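# Pull the cap off a marker on a desk

## Task

Take the cap off the marker so both pieces end up lying on the desk, then open the grippers and back the robot away from them; the robot must not topple or finish leaning, or the task counts as failed.

## Robot and tools

ROBOT. An omnidirectional wheeled base carries a column about 1.75 m high. A carriage rides up and down it (lift_m, 0 to 1 m) and holds two identical arms, left and right, each with six joints and a two-finger gripper. Arm bases sit roughly 0.57 m + lift_m above the floor, and carriage parts hang about 0.15 m below them. A hand can reach 0.78 m from the shoulder but only about 0.38 m below the arm base. The hand is about 0.16 m long and 0.1 m wide (0.14 m opened). Parked arm joints 1 to 6: 0, 0.05, 0.05, 1.45, 0, 0; with both parked the robot is about 0.95 m wide by 0.7 m long. The wheel motors are weak, so light pushes already trigger contact_stop.

CAMERAS. carriage_camera is fixed on the carriage, facing forward and tilted about 20 degrees down. left_wrist_camera and right_wrist_camera look out past the fingertips. All images are 672x504 pixels; the right wrist camera has the narrowest view.

FRAMES. Base frame: origin on the floor below the base centre, x ahead, y to the left, z upward. left_hand and right_hand readings are the midpoint between that hand's pads, in metres in this frame; quat_wxyz rotates base axes into hand axes (hand z runs along the fingers, fingers open along hand y; straight-up hand with joints 1, 5, 6 at 0 gives 1, 0, 0, 0). Odometry frame is where the base stood when the scene began; base_odometry counts wheel rotation, so slipping shows as motion; heading is positive leftward, -3.142 to 3.142. Hand readings get less accurate at long reach, and a 1 kg load makes a level hand sag 10 to 17 cm.

execute_actions. Arguments: actions (a list holding one action, or empty to just read state and images) and cameras (list of camera names or "all"; omitted or null gives all; [] gives none). An action may contain base, joints or both, and they start together.
- base: exactly one key, an offset from the base's last reported position. translate_m: forward distance in metres, -2 to 2, forward positive. strafe_m: sideways distance in metres, -2 to 2, left positive. rotate_rad: turn in place in radians, -6.3 to 6.3, counter-clockwise positive.
- joints: a single object keyed by joint name covering both arms and the lift; each value is an absolute target, not an offset. lift_m 0 to 1 m. joint1 (-2.617 to 3.054 rad): swings the arm about vertical, 0 ahead, positive left. joint2 (0 to 3.141): shoulder, 0 upper arm pointing back level, 1.57 vertical, 3.14 forward level. joint3 (0 to 3.141): elbow, 0 folded, 3.14 straight. joint4 (-1.57 to 1.57): wrist pitch, 0 in line with forearm, positive lifts fingertips. joint5 (-1.57 to 1.57): wrist yaw, positive swings fingertips to the right (opposite of joint1). joint6 (-2.094 to 2.094): roll about the finger axis, positive clockwise viewed from the forearm. gripper_m (0 to 0.093 m): pad gap. Names are left_joint1_rad ... left_joint6_rad, left_gripper_m, and the right_ equivalents. Done tolerances: lift 0.004, joint1 0.02, joint2 and joint3 0.055, joint4 0.04, joint5 and joint6 0.02, gripper 0.004.
An action runs at most 15 s. Omitted joints or base may keep pushing to earlier targets unseen. Bad keys or out-of-range values reject the whole call with no motion. Once any result reports a stop, later motion calls in that same reply are skipped.

wait: seconds from 0 to 10; nothing new is commanded and the state plus images come back. zoom_image: camera plus region [x0, y0, x1, y1] in pixels of that camera's latest full image, top-left origin, at most 504 by 504. finished_scene: scene number; it ends the scene permanently and reports success, so only call it once the marker and cap rest apart on the desk, grippers are open and the robot has pulled back.

RESULTS. base_status and joint_status: done; off_target (resting short, maybe still pushing); contact_stop or time_out (target dropped, holding in place); not_followed after the line "joint command not followed" with a cause, meaning a self-collision check blocked that arm's targets (grippers still act) and may retry them later. A gripper holding an object usually reads off_target. on_its_own lists uncommanded behaviour; "held at" is a target, not a position. motor_effort is percent of maximum with bracketed peak, quite noisy; drive_wheels higher at rest than after free driving means the base is pressing on something; a lift effort that keeps dropping while lowering means a hand rests on something. Joint torques are raw and offset. ARM HIT means a hard self-collision. MOTOR HOT appears from 75 °C; OVER-TEMPERATURE FAULT stops an arm at 90 °C for 10 s, and at 100 °C the arm goes limp and falls; keys then read limit_stop_at_motor_heat and must be resent. Stretched-out arms heat quickly even empty, also while you think, since the robot keeps holding the last command.

CAUTIONS. Grippers squeeze up to about 45 to 60 N per pad and arms have no contact stop: a blocked arm keeps pressing and snaps onward when freed. Keep the arms from striking or squeezing each other; a hard press ends the run. To free a blocked pair, move only the withheld arm clear first, then the other in a later action. Contact stops come late; after a blocked drive, reverse about 0.2 m (or undo the turn), again if needed. Column can hit a table edge the base passes under; reversing into one may tip the robot. Tipping is likelier with the carriage high, arms extended, loads or pulling; only images reveal leaning. Avoid dropping, slamming or knocking items off the desk.

Each tool is called after "Request:" in YAML: its name, and indented under it one key for each argument.

## Session

Request:
execute_actions:
  actions: []

Scene clock: 0.00 s.
Joint torques (N m, as the arm reports them, + toward a larger angle): no reading
base_odometry: x=+0.000 y=+0.000 heading=+0.000 (m, m, rad; odometry frame)
base_status: not commanded
joint_positions: lift_m=+0.303 left_joint1_rad=-0.010 left_joint2_rad=+0.072 left_joint3_rad=+0.046 left_joint4_rad=+1.479 left_joint5_rad=+0.044 left_joint6_rad=-0.028 left_gripper_m=+0.095 right_joint1_rad=-0.022 right_joint2_rad=+0.063 right_joint3_rad=+0.034 right_joint4_rad=+1.428 right_joint5_rad=-0.039 right_joint6_rad=+0.044 right_gripper_m=+0.095
joint_status: not commanded
motor_effort: lift_m=+26 drive_wheels=-3 (%)
left_hand: x=+0.3138 y=+0.3017 z=+1.2996 quat_wxyz=(+0.998, +0.022, +0.059, -0.020) (m; base frame)
right_hand: x=+0.3271 y=-0.3038 z=+1.2946 quat_wxyz=(+0.996, -0.017, +0.086, +0.012) (m; base frame)
pictures: carriage_camera, left_wrist_camera, right_wrist_camera
Images, in order (width x height): carriage_camera 672x504, left_wrist_camera 672x504, right_wrist_camera 672x504.

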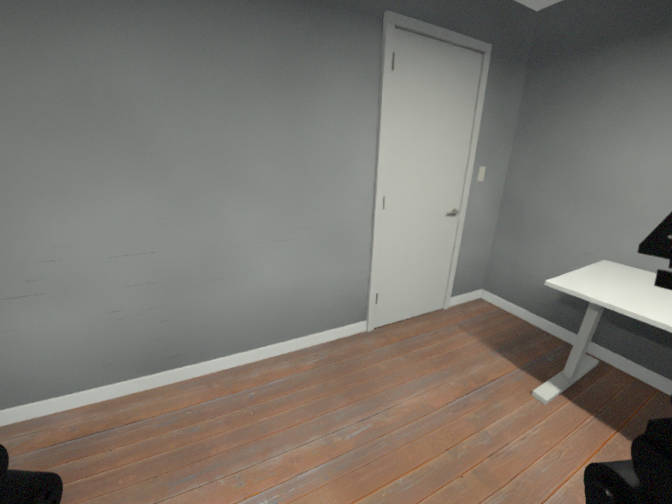

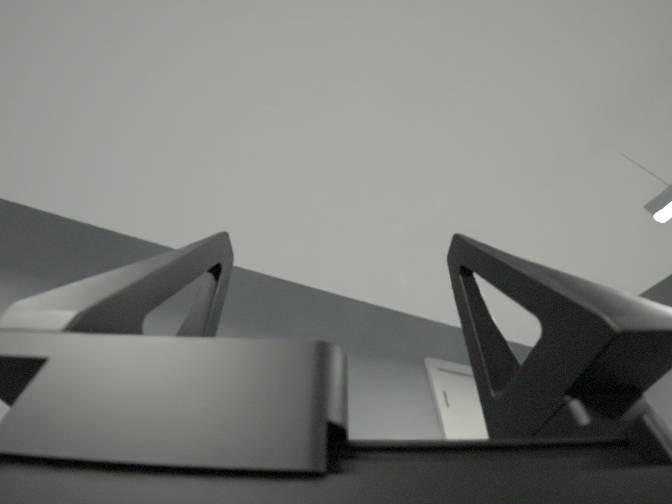

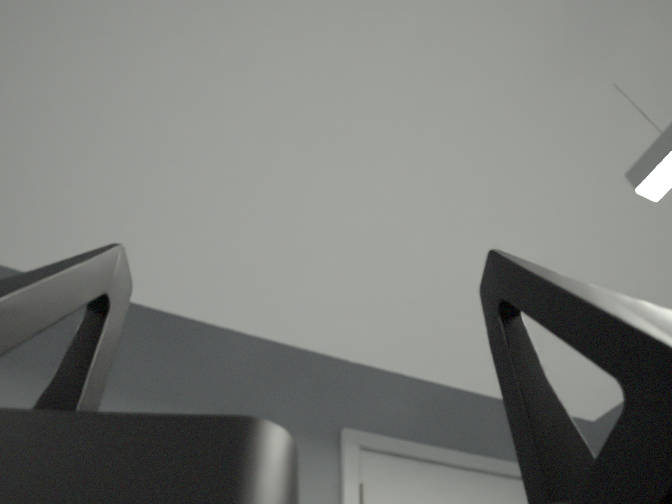

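Request:
execute_actions:
  actions:
    - {"base":{"rotate_rad":-1.1}}
  cameras: ["carriage_camera"]

Request:
zoom_image:
  camera: "carriage_camera"
  region: [100,150,500,400]

Scene clock: 5.37 s.
Joint torques (N m, as the arm reports them, + toward a larger angle): left_arm=[-0.18  4.51  6.14 -0.44 -0.11  0.02] | right_arm=[-0.52  4.23  6.15 -0.22  0.05 -0.01]
base_odometry: x=+0.000 y=+0.000 heading=-1.099 (m, m, rad; odometry frame)
base_status: done
joint_positions: lift_m=+0.303 left_joint1_rad=-0.010 left_joint2_rad=+0.072 left_joint3_rad=+0.046 left_joint4_rad=+1.479 left_joint5_rad=+0.044 left_joint6_rad=-0.028 left_gripper_m=+0.095 right_joint1_rad=-0.022 right_joint2_rad=+0.063 right_joint3_rad=+0.034 right_joint4_rad=+1.428 right_joint5_rad=-0.039 right_joint6_rad=+0.044 right_gripper_m=+0.095
joint_status: not commanded
motor_effort: lift_m=+27(31) drive_wheels=+9(28) (%)
left_hand: x=+0.3138 y=+0.3017 z=+1.2996 quat_wxyz=(+0.998, +0.022, +0.059, -0.020) (m; base frame)
right_hand: x=+0.3271 y=-0.3038 z=+1.2946 quat_wxyz=(+0.996, -0.017, +0.086, +0.012) (m; base frame)
pictures: carriage_camera
Images, in order (width x height): carriage_camera 672x504.

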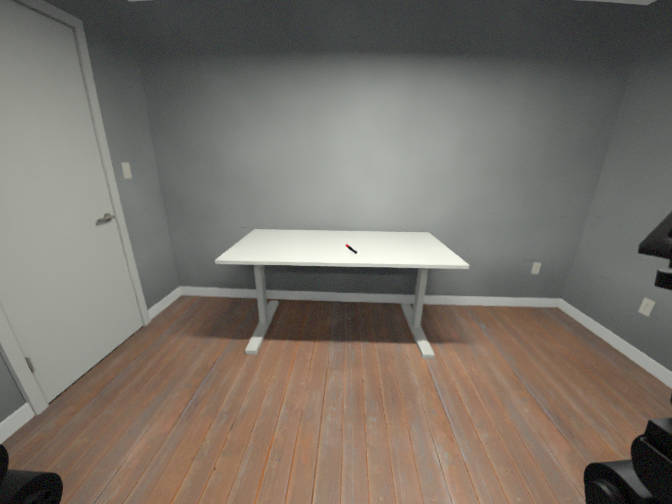

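Region (100, 150, 500, 400) of carriage_camera's 672x504 image, scaled by 1.260, with more detail than that image has; it fills the top 315 rows of this view, and the rest is white.

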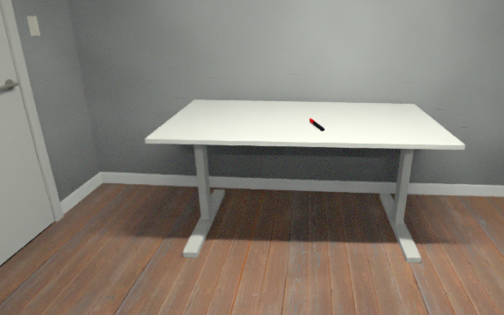

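Request:
execute_actions:
  actions:
    - {"base":{"translate_m":0.7},"joints":{"lift_m":0.4,"left_joint2_rad":1.8,"left_joint3_rad":1.4,"left_joint4_rad":-1.17,"right_joint2_rad":1.8,"right_joint3_rad":1.4,"right_joint4_rad":-1.17}}

Scene clock: 13.33 s.
Joint torques (N m, as the arm reports them, + toward a larger angle): left_arm=[-0.22 -9.54  8.18  0.22 -0.07  0.03] | right_arm=[-0.55 -9.76  7.79  0.19  0.05 -0.01]
base_odometry: x=+0.317 y=-0.624 heading=-1.100 (m, m, rad; odometry frame)
base_status: done
joint_positions: lift_m=+0.400 left_joint1_rad=-0.010 left_joint2_rad=+1.797 left_joint3_rad=+1.382 left_joint4_rad=-1.157 left_joint5_rad=+0.044 left_joint6_rad=-0.028 left_gripper_m=+0.095 right_joint1_rad=-0.022 right_joint2_rad=+1.806 right_joint3_rad=+1.382 right_joint4_rad=-1.156 right_joint5_rad=-0.039 right_joint6_rad=+0.044 right_gripper_m=+0.095
joint_status: all done
motor_effort: lift_m=+30(41) drive_wheels=-7(43) (%)
left_hand: x=+0.6090 y=+0.2987 z=+1.0476 quat_wxyz=(-0.001, -0.009, +1.000, -0.022) (m; base frame)
right_hand: x=+0.6089 y=-0.3102 z=+1.0448 quat_wxyz=(-0.005, +0.033, +0.999, +0.020) (m; base frame)
pictures: carriage_camera, left_wrist_camera, right_wrist_camera
Images, in order (width x height): carriage_camera 672x504, left_wrist_camera 672x504, right_wrist_camera 672x504.

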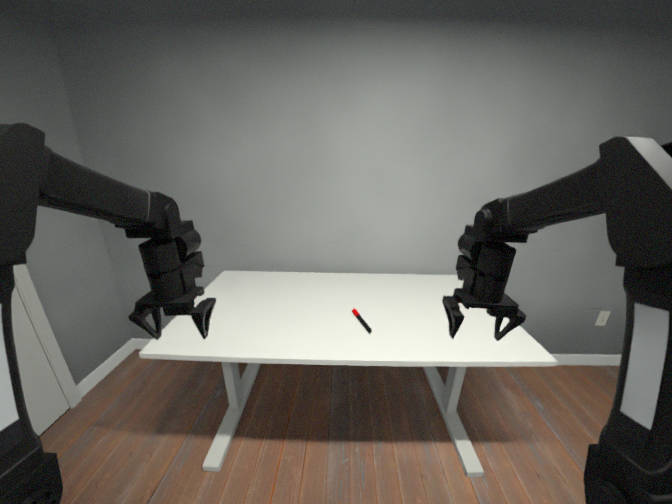

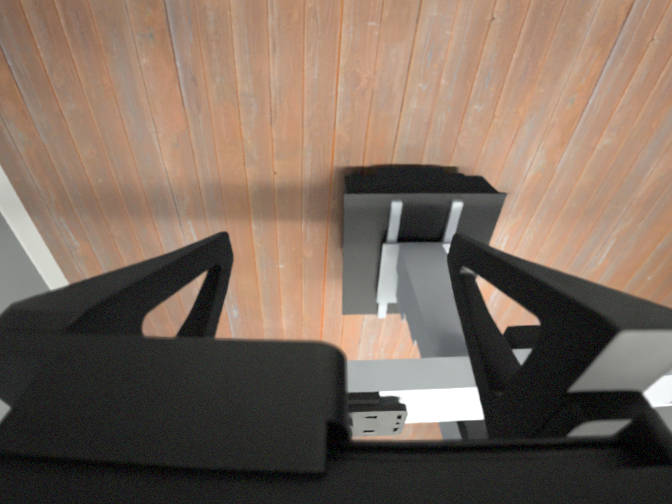

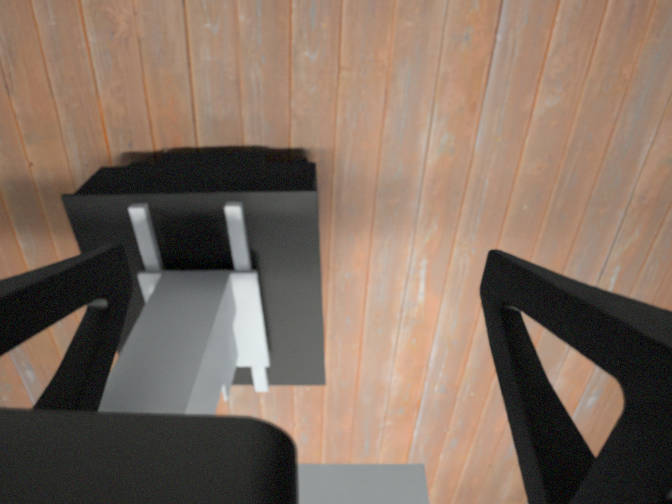

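Request:
execute_actions:
  actions:
    - {"base":{"translate_m":0.45},"joints":{"lift_m":0.55,"right_joint1_rad":0.45,"right_joint2_rad":2.3,"right_joint3_rad":1.6,"right_joint4_rad":-0.87,"left_joint2_rad":1.0,"left_joint3_rad":0.6,"left_joint4_rad":-0.5}}

Scene clock: 30.40 s.
Joint torques (N m, as the arm reports them, + toward a larger angle): left_arm=[-0.17 -3.71  7.17  1.89 -0.08  0.03] | right_arm=[ -1.19 -13.6    5.56   0.29   0.03  -0.04]
base_odometry: x=+0.521 y=-1.025 heading=-1.101 (m, m, rad; odometry frame)
base_status: done
joint_positions: lift_m=+0.550 left_joint1_rad=-0.010 left_joint2_rad=+1.012 left_joint3_rad=+0.611 left_joint4_rad=-0.508 left_joint5_rad=+0.044 left_joint6_rad=-0.028 left_gripper_m=+0.095 right_joint1_rad=+0.458 right_joint2_rad=+2.304 right_joint3_rad=+1.603 right_joint4_rad=-0.867 right_joint5_rad=-0.041 right_joint6_rad=+0.044 right_gripper_m=+0.095
joint_status: all done
motor_effort: lift_m=+31(35) drive_wheels=-8(35) (%)
left_hand: x=+0.5618 y=+0.2992 z=+1.2195 quat_wxyz=(+0.324, -0.001, +0.946, -0.027) (m; base frame)
right_hand: x=+0.6584 y=-0.1162 z=+1.0682 quat_wxyz=(-0.004, -0.206, +0.978, +0.020) (m; base frame)
pictures: carriage_camera, left_wrist_camera, right_wrist_camera
Images, in order (width x height): carriage_camera 672x504, left_wrist_camera 672x504, right_wrist_camera 672x504.

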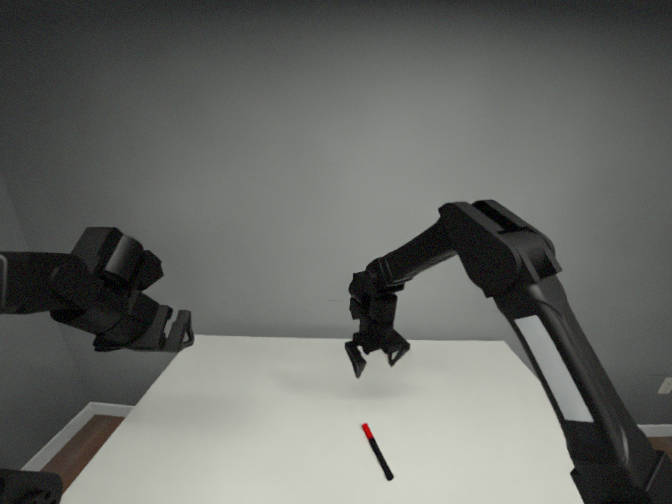

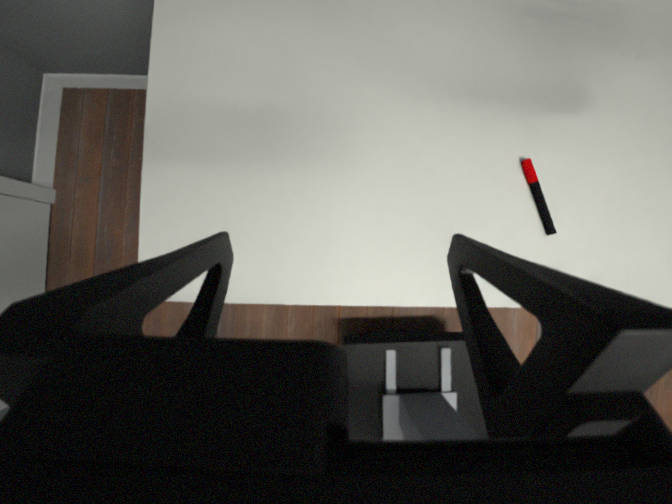

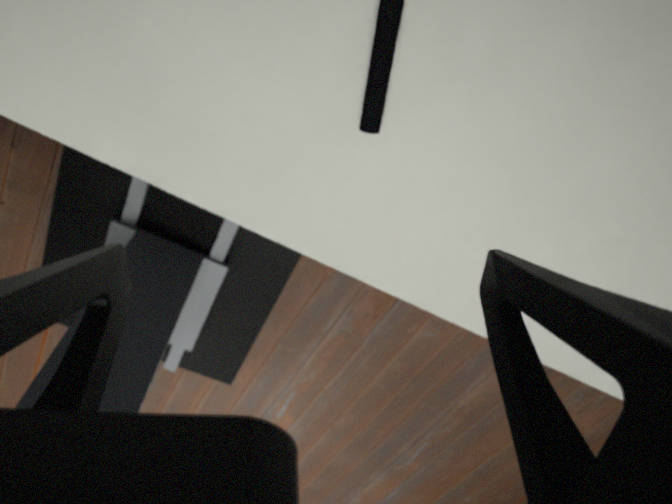

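Request:
execute_actions:
  actions:
    - {"joints":{"lift_m":0.4,"right_joint2_rad":2.55,"right_joint3_rad":1.6,"right_joint4_rad":-0.62,"right_joint6_rad":0.12}}

Scene clock: 35.17 s.
Joint torques (N m, as the arm reports them, + toward a larger angle): left_arm=[-0.2  -3.79  7.17  1.83 -0.07  0.03] | right_arm=[ -1.09 -15.78   5.16   0.42   0.04   0.04]
base_odometry: x=+0.521 y=-1.025 heading=-1.101 (m, m, rad; odometry frame)
base_status: not commanded
joint_positions: lift_m=+0.400 left_joint1_rad=-0.010 left_joint2_rad=+1.012 left_joint3_rad=+0.611 left_joint4_rad=-0.502 left_joint5_rad=+0.044 left_joint6_rad=-0.028 left_gripper_m=+0.095 right_joint1_rad=+0.458 right_joint2_rad=+2.569 right_joint3_rad=+1.597 right_joint4_rad=-0.636 right_joint5_rad=-0.041 right_joint6_rad=+0.112 right_gripper_m=+0.095
joint_status: all done
motor_effort: lift_m=+24(23) drive_wheels=-6(8) (%)
left_hand: x=+0.5630 y=+0.2992 z=+1.0712 quat_wxyz=(+0.327, -0.001, +0.944, -0.027) (m; base frame)
right_hand: x=+0.6558 y=-0.1175 z=+0.8095 quat_wxyz=(-0.024, -0.172, +0.985, +0.014) (m; base frame)
pictures: carriage_camera, left_wrist_camera, right_wrist_camera
Images, in order (width x height): carriage_camera 672x504, left_wrist_camera 672x504, right_wrist_camera 672x504.

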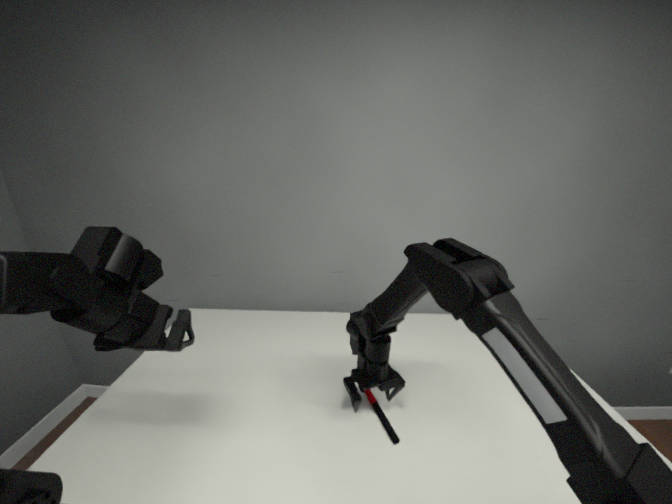

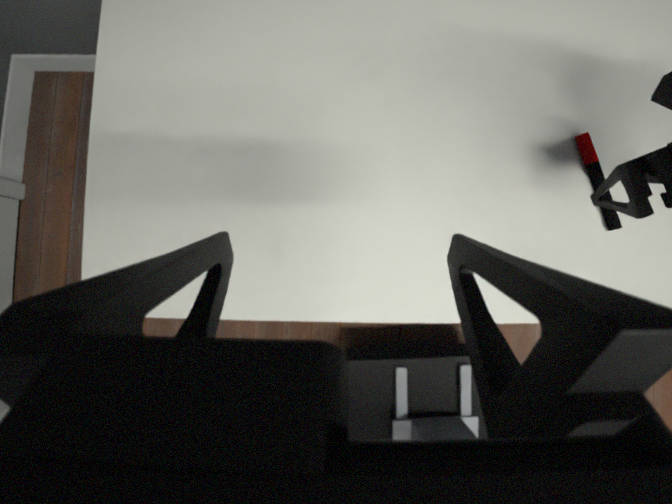

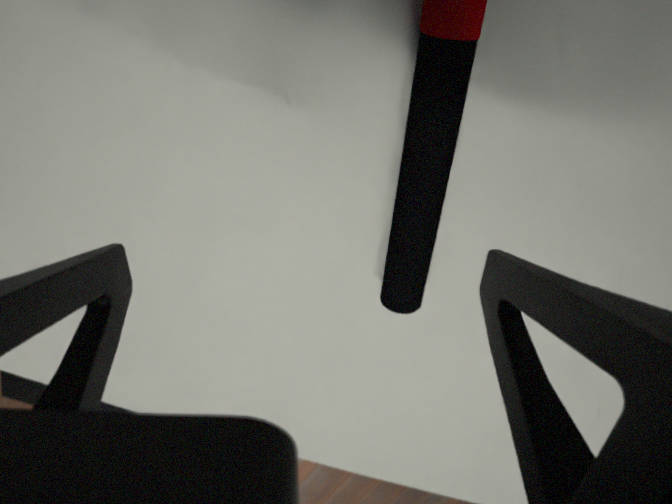

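Request:
execute_actions:
  actions:
    - {"base":{"strafe_m":-0.04},"joints":{"lift_m":0.37,"right_joint6_rad":0.2}}
  cameras: ["carriage_camera","right_wrist_camera"]

Scene clock: 40.00 s.
Joint torques (N m, as the arm reports them, + toward a larger angle): left_arm=[-0.1  -3.72  7.34  1.83 -0.07  0.03] | right_arm=[ -0.96 -15.08   5.22   0.39   0.05   0.09]
base_odometry: x=+0.485 y=-1.044 heading=-1.101 (m, m, rad; odometry frame)
base_status: done
joint_positions: lift_m=+0.370 left_joint1_rad=-0.010 left_joint2_rad=+1.012 left_joint3_rad=+0.609 left_joint4_rad=-0.501 left_joint5_rad=+0.044 left_joint6_rad=-0.028 left_gripper_m=+0.095 right_joint1_rad=+0.454 right_joint2_rad=+2.562 right_joint3_rad=+1.597 right_joint4_rad=-0.630 right_joint5_rad=-0.041 right_joint6_rad=+0.190 right_gripper_m=+0.095
joint_status: all done
motor_effort: lift_m=+22(24) drive_wheels=-3(28) (%)
left_hand: x=+0.5627 y=+0.2992 z=+1.0405 quat_wxyz=(+0.327, -0.001, +0.945, -0.027) (m; base frame)
right_hand: x=+0.6596 y=-0.1173 z=+0.7823 quat_wxyz=(-0.018, -0.131, +0.991, +0.015) (m; base frame)
pictures: carriage_camera, right_wrist_camera
Images, in order (width x height): carriage_camera 672x504, right_wrist_camera 672x504.

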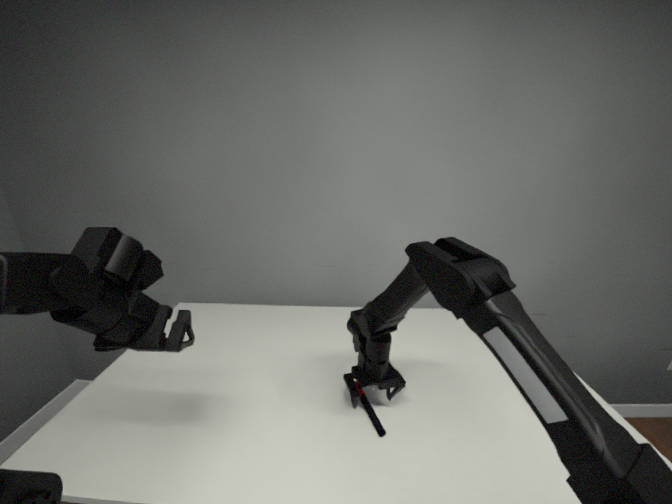

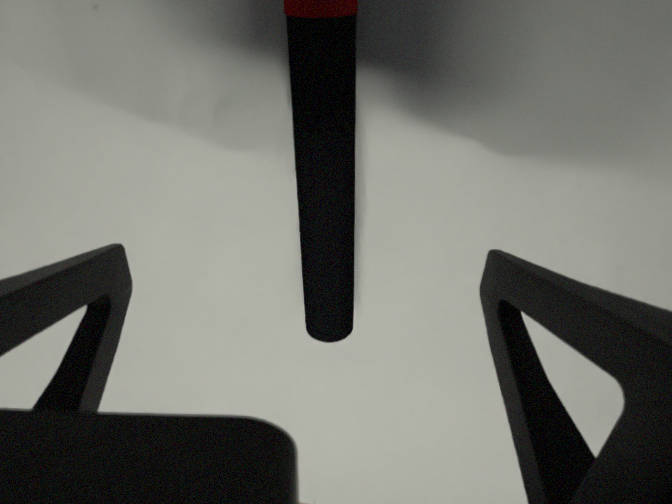

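Request:
execute_actions:
  actions:
    - {"joints":{"lift_m":0.345,"right_gripper_m":0.05}}
  cameras: ["carriage_camera","right_wrist_camera"]

Scene clock: 42.40 s.
Joint torques (N m, as the arm reports them, + toward a larger angle): left_arm=[-0.18 -3.77  7.31  1.84 -0.07  0.03] | right_arm=[ -0.87 -15.16   5.22   0.38   0.03   0.07]
base_odometry: x=+0.485 y=-1.044 heading=-1.101 (m, m, rad; odometry frame)
base_status: not commanded
joint_positions: lift_m=+0.345 left_joint1_rad=-0.010 left_joint2_rad=+1.012 left_joint3_rad=+0.609 left_joint4_rad=-0.502 left_joint5_rad=+0.044 left_joint6_rad=-0.028 left_gripper_m=+0.095 right_joint1_rad=+0.454 right_joint2_rad=+2.562 right_joint3_rad=+1.597 right_joint4_rad=-0.628 right_joint5_rad=-0.041 right_joint6_rad=+0.191 right_gripper_m=+0.050
joint_status: all done
motor_effort: lift_m=+25(23) drive_wheels=-2(2) (%)
left_hand: x=+0.5626 y=+0.2992 z=+1.0154 quat_wxyz=(+0.327, -0.001, +0.945, -0.027) (m; base frame)
right_hand: x=+0.6599 y=-0.1171 z=+0.7570 quat_wxyz=(-0.017, -0.131, +0.991, +0.016) (m; base frame)
pictures: carriage_camera, right_wrist_camera
Images, in order (width x height): carriage_camera 672x504, right_wrist_camera 672x504.

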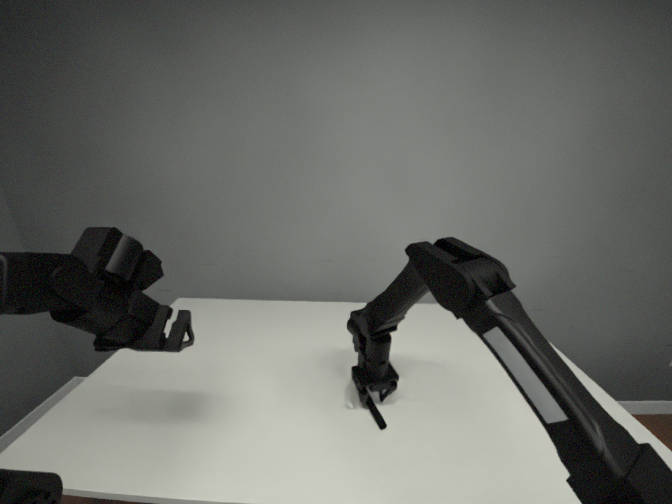

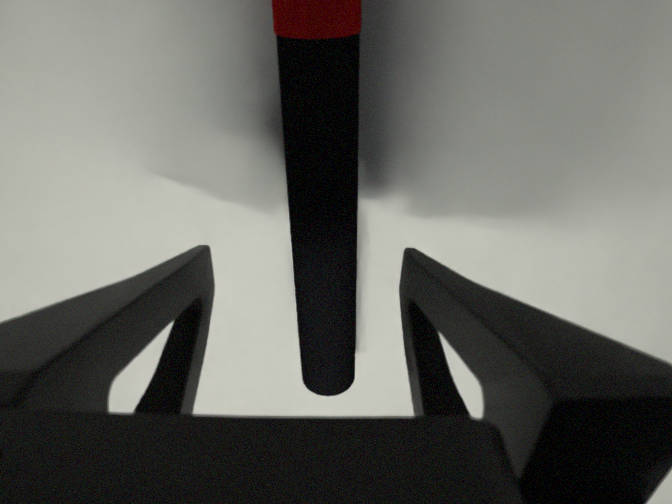

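Request:
execute_actions:
  actions:
    - {"joints":{"lift_m":0.328}}
  cameras: ["right_wrist_camera"]

Request:
execute_actions:
  actions:
    - {"joints":{"right_gripper_m":0.005}}
  cameras: ["right_wrist_camera"]

Request:
execute_actions:
  actions:
    - {"joints":{"lift_m":0.345,"right_joint6_rad":-1.13}}

Scene clock: 46.73 s.
Joint torques (N m, as the arm reports them, + toward a larger angle): left_arm=[-0.15 -3.73  7.27  1.85 -0.07  0.03] | right_arm=[ -0.91 -15.13   5.23   0.34   0.04   0.03]
base_odometry: x=+0.485 y=-1.044 heading=-1.101 (m, m, rad; odometry frame)
base_status: not commanded
joint_positions: lift_m=+0.328 left_joint1_rad=-0.010 left_joint2_rad=+1.012 left_joint3_rad=+0.609 left_joint4_rad=-0.502 left_joint5_rad=+0.044 left_joint6_rad=-0.028 left_gripper_m=+0.095 right_joint1_rad=+0.454 right_joint2_rad=+2.561 right_joint3_rad=+1.597 right_joint4_rad=-0.627 right_joint5_rad=-0.041 right_joint6_rad=+0.191 right_gripper_m=+0.050
joint_status: all done
motor_effort: lift_m=+25(27) drive_wheels=-2(2) (%)
left_hand: x=+0.5624 y=+0.2992 z=+0.9982 quat_wxyz=(+0.326, -0.001, +0.945, -0.027) (m; base frame)
right_hand: x=+0.6606 y=-0.1168 z=+0.7406 quat_wxyz=(-0.016, -0.131, +0.991, +0.016) (m; base frame)
pictures: right_wrist_camera
Images, in order (width x height): right_wrist_camera 672x504.

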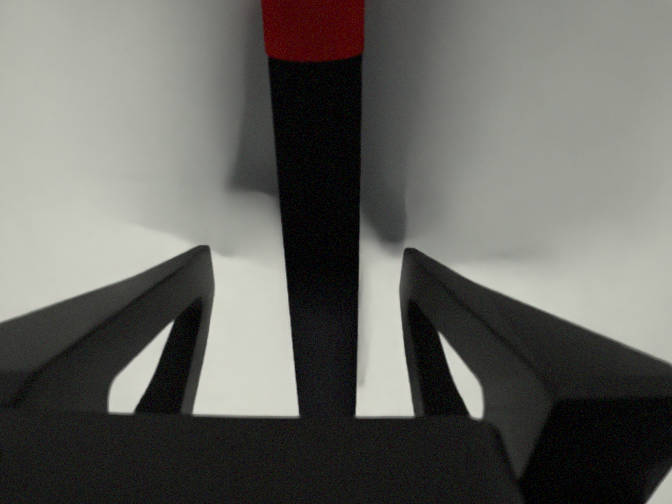

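Scene clock: 47.33 s.
Joint torques (N m, as the arm reports them, + toward a larger angle): left_arm=[-0.21 -3.75  7.35  1.85 -0.08  0.03] | right_arm=[ -0.95 -15.05   5.21   0.37   0.02   0.02]
base_odometry: x=+0.485 y=-1.044 heading=-1.101 (m, m, rad; odometry frame)
base_status: not commanded
joint_positions: lift_m=+0.328 left_joint1_rad=-0.010 left_joint2_rad=+1.012 left_joint3_rad=+0.609 left_joint4_rad=-0.502 left_joint5_rad=+0.044 left_joint6_rad=-0.028 left_gripper_m=+0.095 right_joint1_rad=+0.454 right_joint2_rad=+2.561 right_joint3_rad=+1.597 right_joint4_rad=-0.627 right_joint5_rad=-0.041 right_joint6_rad=+0.191 right_gripper_m=+0.017
joint_status: right_gripper_m off_target (ended at +0.017, target +0.005)
motor_effort: lift_m=+24(24) drive_wheels=-2(2) (%)
left_hand: x=+0.5624 y=+0.2992 z=+0.9982 quat_wxyz=(+0.326, -0.001, +0.945, -0.027) (m; base frame)
right_hand: x=+0.6606 y=-0.1167 z=+0.7406 quat_wxyz=(-0.016, -0.131, +0.991, +0.016) (m; base frame)
pictures: right_wrist_camera
Images, in order (width x height): right_wrist_camera 672x504.

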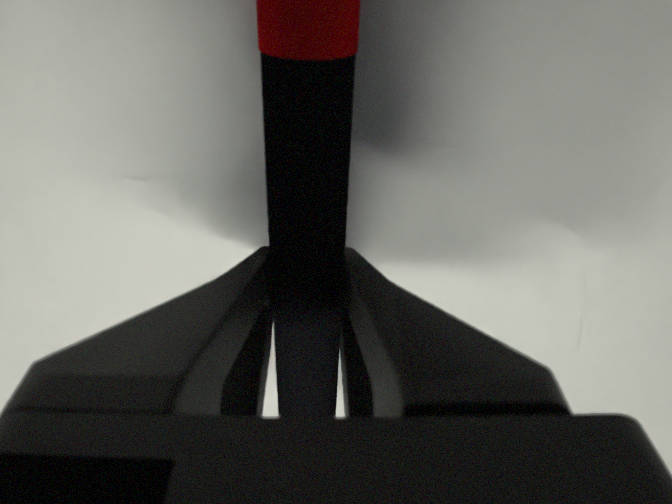

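Scene clock: 48.93 s.
Joint torques (N m, as the arm reports them, + toward a larger angle): left_arm=[-0.2  -3.75  7.34  1.81 -0.07  0.03] | right_arm=[ -0.95 -14.44   5.24   0.31  -0.04  -0.14]
base_odometry: x=+0.485 y=-1.044 heading=-1.101 (m, m, rad; odometry frame)
base_status: not commanded
joint_positions: lift_m=+0.345 left_joint1_rad=-0.010 left_joint2_rad=+1.012 left_joint3_rad=+0.609 left_joint4_rad=-0.499 left_joint5_rad=+0.044 left_joint6_rad=-0.028 left_gripper_m=+0.095 right_joint1_rad=+0.454 right_joint2_rad=+2.553 right_joint3_rad=+1.597 right_joint4_rad=-0.625 right_joint5_rad=-0.041 right_joint6_rad=-1.121 right_gripper_m=+0.017
joint_status: all done
motor_effort: lift_m=+29(36) drive_wheels=+2(2) (%)
left_hand: x=+0.5631 y=+0.2992 z=+1.0152 quat_wxyz=(+0.328, -0.001, +0.944, -0.027) (m; base frame)
right_hand: x=+0.6628 y=-0.1157 z=+0.7602 quat_wxyz=(+0.002, -0.709, +0.705, +0.021) (m; base frame)
pictures: carriage_camera, left_wrist_camera, right_wrist_camera
Images, in order (width x height): carriage_camera 672x504, left_wrist_camera 672x504, right_wrist_camera 672x504.

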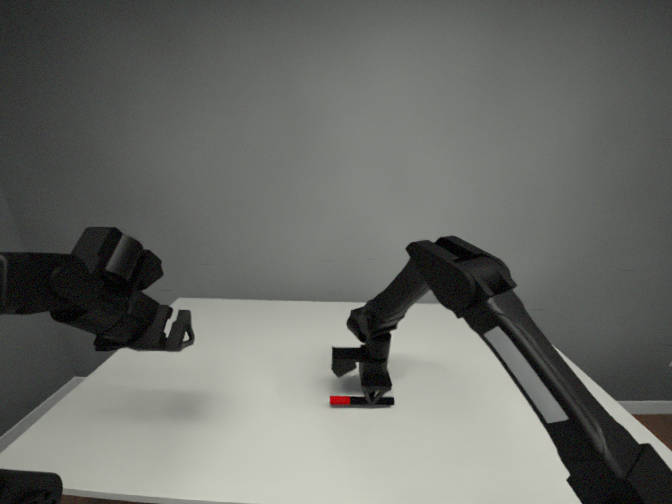

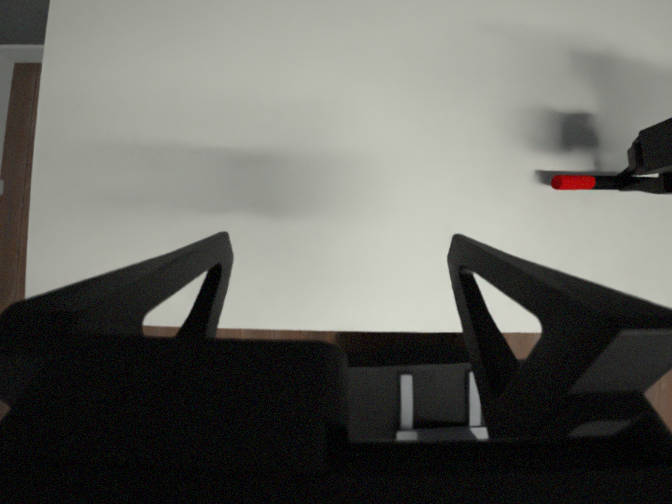

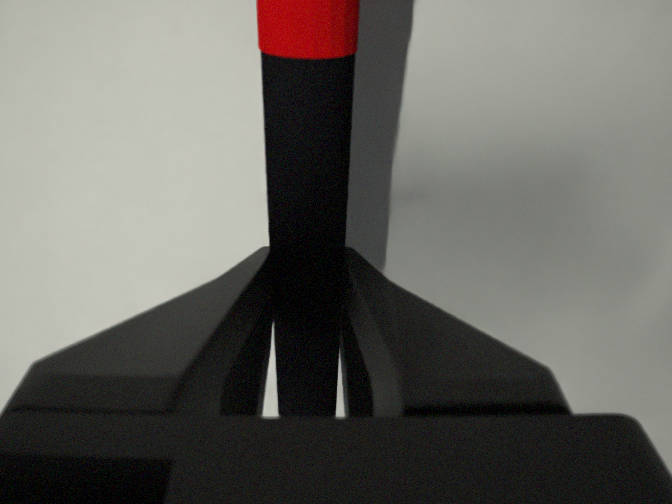

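Request:
execute_actions:
  actions:
    - {"joints":{"lift_m":0.329,"right_joint6_rad":-1.06}}
  cameras: []

Request:
execute_actions:
  actions:
    - {"joints":{"right_gripper_m":0.05}}
  cameras: []

Request:
execute_actions:
  actions:
    - {"joints":{"lift_m":0.37,"left_joint2_rad":2.3,"left_joint3_rad":1.8,"left_joint4_rad":-0.9,"left_joint6_rad":-2.09,"left_gripper_m":0.05}}
  cameras: []

Request:
execute_actions:
  actions:
    - {"base":{"strafe_m":-0.035},"joints":{"right_joint1_rad":0.47,"right_joint6_rad":2.09,"left_joint1_rad":-0.45,"left_joint2_rad":2.65,"left_joint3_rad":1.95,"left_joint4_rad":-0.87}}

Scene clock: 60.40 s.
Joint torques (N m, as the arm reports them, + toward a larger angle): left_arm=[-0.21 -3.75  7.36  1.84 -0.07  0.03] | right_arm=[ -0.92 -14.93   5.28   0.29  -0.05   0.06]
base_odometry: x=+0.485 y=-1.044 heading=-1.101 (m, m, rad; odometry frame)
base_status: not commanded
joint_positions: lift_m=+0.329 left_joint1_rad=-0.010 left_joint2_rad=+1.012 left_joint3_rad=+0.609 left_joint4_rad=-0.500 left_joint5_rad=+0.044 left_joint6_rad=-0.028 left_gripper_m=+0.095 right_joint1_rad=+0.454 right_joint2_rad=+2.559 right_joint3_rad=+1.597 right_joint4_rad=-0.624 right_joint5_rad=-0.040 right_joint6_rad=-1.067 right_gripper_m=+0.017
joint_status: all done
motor_effort: lift_m=+24(22) drive_wheels=+2(2) (%)
left_hand: x=+0.5629 y=+0.2992 z=+0.9996 quat_wxyz=(+0.327, -0.001, +0.944, -0.027) (m; base frame)
right_hand: x=+0.6615 y=-0.1165 z=+0.7422 quat_wxyz=(-0.002, -0.689, +0.724, +0.021) (m; base frame)
pictures: none
No camera images: the call's "cameras" was empty. Leave "cameras" out to get every camera's image.

Scene clock: 61.00 s.
Joint torques (N m, as the arm reports them, + toward a larger angle): left_arm=[-0.19 -3.73  7.33  1.82 -0.08  0.03] | right_arm=[ -0.81 -15.05   5.08   0.33  -0.04   0.07]
base_odometry: x=+0.485 y=-1.044 heading=-1.101 (m, m, rad; odometry frame)
base_status: not commanded
joint_positions: lift_m=+0.329 left_joint1_rad=-0.010 left_joint2_rad=+1.012 left_joint3_rad=+0.609 left_joint4_rad=-0.500 left_joint5_rad=+0.044 left_joint6_rad=-0.028 left_gripper_m=+0.095 right_joint1_rad=+0.454 right_joint2_rad=+2.559 right_joint3_rad=+1.597 right_joint4_rad=-0.624 right_joint5_rad=-0.040 right_joint6_rad=-1.067 right_gripper_m=+0.050
joint_status: all done
motor_effort: lift_m=+25(28) drive_wheels=+2(2) (%)
left_hand: x=+0.5629 y=+0.2992 z=+0.9996 quat_wxyz=(+0.327, -0.001, +0.944, -0.027) (m; base frame)
right_hand: x=+0.6615 y=-0.1165 z=+0.7422 quat_wxyz=(-0.002, -0.689, +0.724, +0.021) (m; base frame)
pictures: none
No camera images: the call's "cameras" was empty. Leave "cameras" out to get every camera's image.

Scene clock: 62.93 s.
Joint torques (N m, as the arm reports them, + toward a larger angle): left_arm=[ -0.16 -14.36   8.42   0.49  -0.14  -0.06] | right_arm=[ -0.83 -14.24   5.21   0.3    0.     0.03]
base_odometry: x=+0.485 y=-1.044 heading=-1.101 (m, m, rad; odometry frame)
base_status: not commanded
joint_positions: lift_m=+0.370 left_joint1_rad=-0.010 left_joint2_rad=+2.296 left_joint3_rad=+1.780 left_joint4_rad=-0.889 left_joint5_rad=+0.044 left_joint6_rad=-2.081 left_gripper_m=+0.050 right_joint1_rad=+0.454 right_joint2_rad=+2.550 right_joint3_rad=+1.597 right_joint4_rad=-0.624 right_joint5_rad=-0.040 right_joint6_rad=-1.067 right_gripper_m=+0.050
joint_status: all done
motor_effort: lift_m=+32(36) drive_wheels=+2(3) (%)
left_hand: x=+0.7601 y=+0.2972 z=+0.9366 quat_wxyz=(+0.022, -0.856, +0.510, -0.083) (m; base frame)
right_hand: x=+0.6639 y=-0.1154 z=+0.7865 quat_wxyz=(+0.003, -0.689, +0.724, +0.020) (m; base frame)
pictures: none
No camera images: the call's "cameras" was empty. Leave "cameras" out to get every camera's image.

Scene clock: 65.30 s.
Joint torques (N m, as the arm reports them, + toward a larger angle): left_arm=[ -0.25 -17.4    5.82   0.1   -0.18  -0.08] | right_arm=[ -0.18 -13.87   5.3    0.19   0.1    0.09]
base_odometry: x=+0.454 y=-1.060 heading=-1.100 (m, m, rad; odometry frame)
base_status: done
joint_positions: lift_m=+0.370 left_joint1_rad=-0.449 left_joint2_rad=+2.662 left_joint3_rad=+1.954 left_joint4_rad=-0.862 left_joint5_rad=+0.048 left_joint6_rad=-2.081 left_gripper_m=+0.050 right_joint1_rad=+0.467 right_joint2_rad=+2.550 right_joint3_rad=+1.597 right_joint4_rad=-0.624 right_joint5_rad=-0.040 right_joint6_rad=+2.081 right_gripper_m=+0.050
joint_status: all done
motor_effort: lift_m=+33(34) drive_wheels=-2(36) (%)
left_hand: x=+0.7104 y=+0.0940 z=+0.8124 quat_wxyz=(-0.023, -0.728, +0.685, -0.008) (m; base frame)
right_hand: x=+0.6613 y=-0.1104 z=+0.7865 quat_wxyz=(-0.020, +0.722, +0.692, +0.003) (m; base frame)
pictures: carriage_camera, left_wrist_camera, right_wrist_camera
Images, in order (width x height): carriage_camera 672x504, left_wrist_camera 672x504, right_wrist_camera 672x504.

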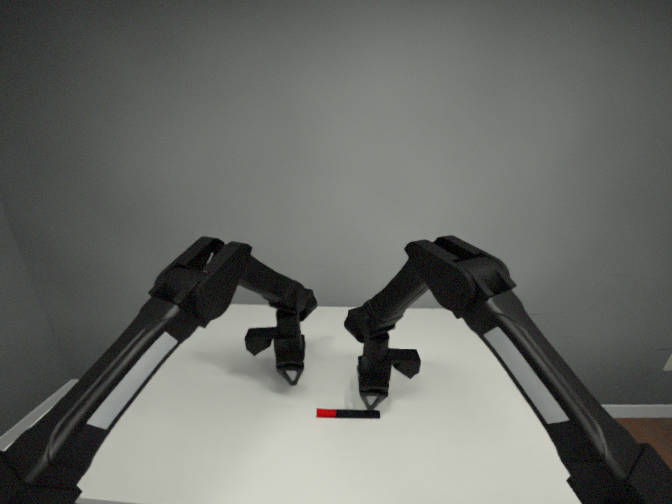

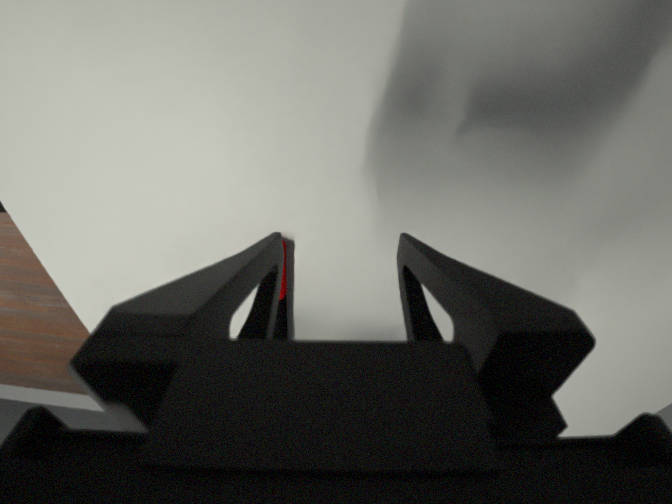

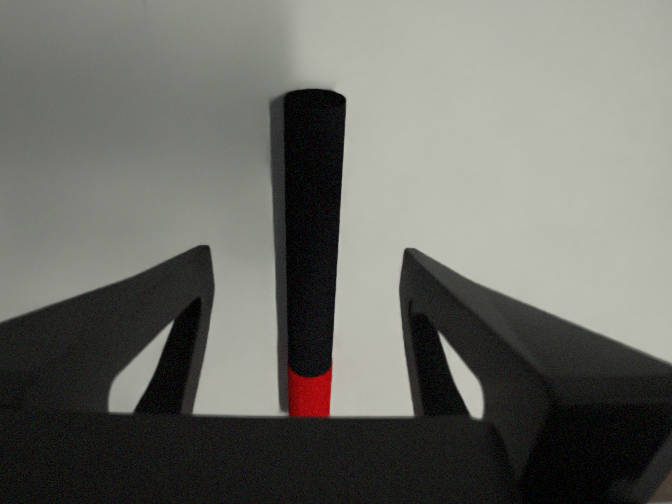

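Request:
execute_actions:
  actions:
    - {"joints":{"left_joint1_rad":-0.55,"left_joint5_rad":0.35}}

Scene clock: 70.20 s.
Joint torques (N m, as the arm reports them, + toward a larger angle): left_arm=[  0.36 -17.45   5.83   0.11   0.07  -0.09] | right_arm=[ -0.35 -14.11   5.28   0.19   0.08   0.09]
base_odometry: x=+0.454 y=-1.060 heading=-1.100 (m, m, rad; odometry frame)
base_status: not commanded
joint_positions: lift_m=+0.370 left_joint1_rad=-0.559 left_joint2_rad=+2.662 left_joint3_rad=+1.954 left_joint4_rad=-0.862 left_joint5_rad=+0.347 left_joint6_rad=-2.081 left_gripper_m=+0.050 right_joint1_rad=+0.467 right_joint2_rad=+2.550 right_joint3_rad=+1.597 right_joint4_rad=-0.624 right_joint5_rad=-0.040 right_joint6_rad=+2.081 right_gripper_m=+0.050
joint_status: all done
motor_effort: lift_m=+29(28) drive_wheels=+2(2) (%)
left_hand: x=+0.6575 y=+0.0056 z=+0.8225 quat_wxyz=(-0.167, -0.679, +0.713, -0.043) (m; base frame)
right_hand: x=+0.6613 y=-0.1104 z=+0.7865 quat_wxyz=(-0.020, +0.722, +0.692, +0.003) (m; base frame)
pictures: carriage_camera, left_wrist_camera, right_wrist_camera
Images, in order (width x height): carriage_camera 672x504, left_wrist_camera 672x504, right_wrist_camera 672x504.

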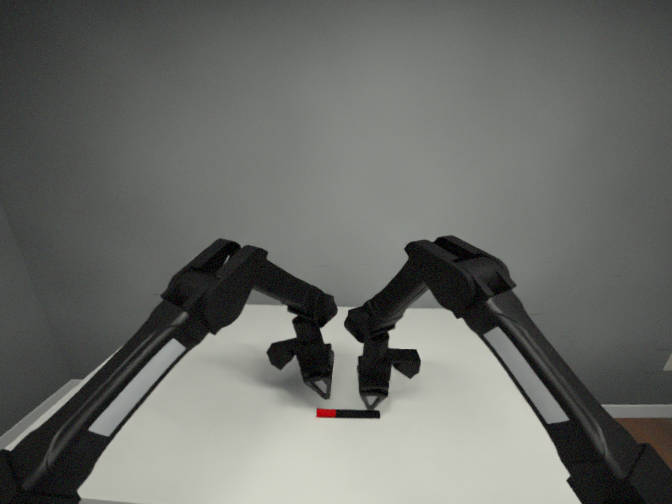

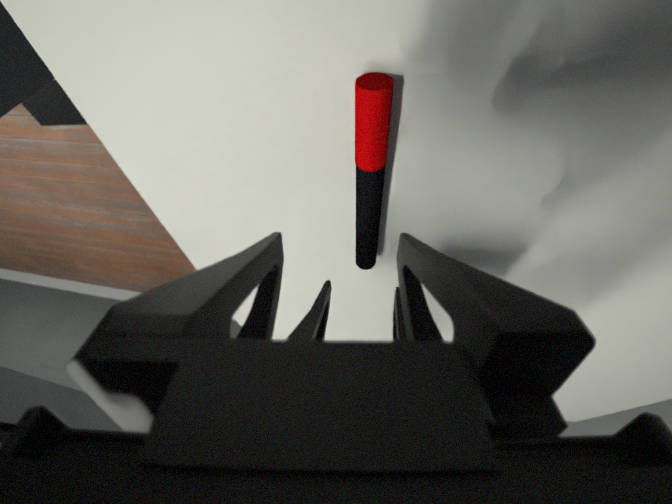

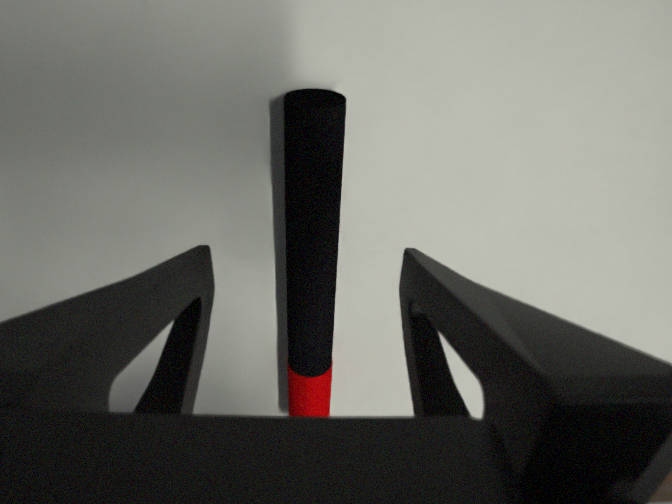

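Request:
execute_actions:
  actions:
    - {"joints":{"left_joint2_rad":2.73,"left_joint4_rad":-0.72,"lift_m":0.35}}

Scene clock: 73.67 s.
Joint torques (N m, as the arm reports them, + toward a larger angle): left_arm=[  0.49 -17.35   5.69   0.48   0.05  -0.08] | right_arm=[ -0.32 -14.98   5.01   0.17   0.09   0.05]
base_odometry: x=+0.454 y=-1.060 heading=-1.100 (m, m, rad; odometry frame)
base_status: not commanded
joint_positions: lift_m=+0.350 left_joint1_rad=-0.559 left_joint2_rad=+2.738 left_joint3_rad=+1.954 left_joint4_rad=-0.732 left_joint5_rad=+0.349 left_joint6_rad=-2.081 left_gripper_m=+0.050 right_joint1_rad=+0.467 right_joint2_rad=+2.561 right_joint3_rad=+1.597 right_joint4_rad=-0.623 right_joint5_rad=-0.040 right_joint6_rad=+2.081 right_gripper_m=+0.050
joint_status: all done
motor_effort: lift_m=+22(31) drive_wheels=+2(2) (%)
left_hand: x=+0.6674 y=-0.0008 z=+0.7685 quat_wxyz=(-0.161, -0.676, +0.716, -0.069) (m; base frame)
right_hand: x=+0.6590 y=-0.1116 z=+0.7626 quat_wxyz=(-0.021, +0.722, +0.692, -0.002) (m; base frame)
pictures: carriage_camera, left_wrist_camera, right_wrist_camera
Images, in order (width x height): carriage_camera 672x504, left_wrist_camera 672x504, right_wrist_camera 672x504.

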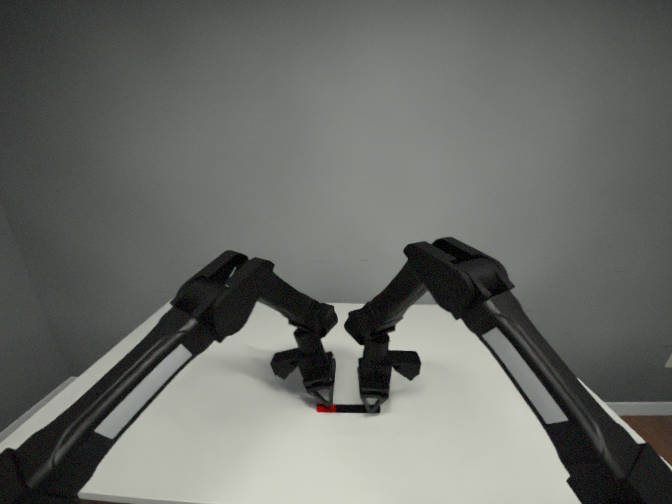

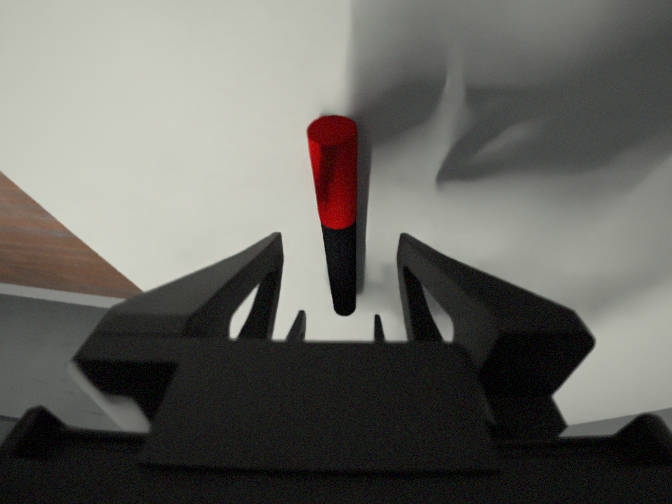

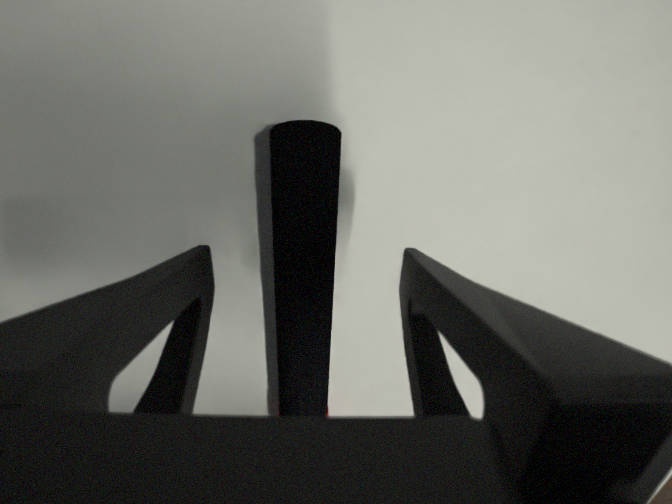

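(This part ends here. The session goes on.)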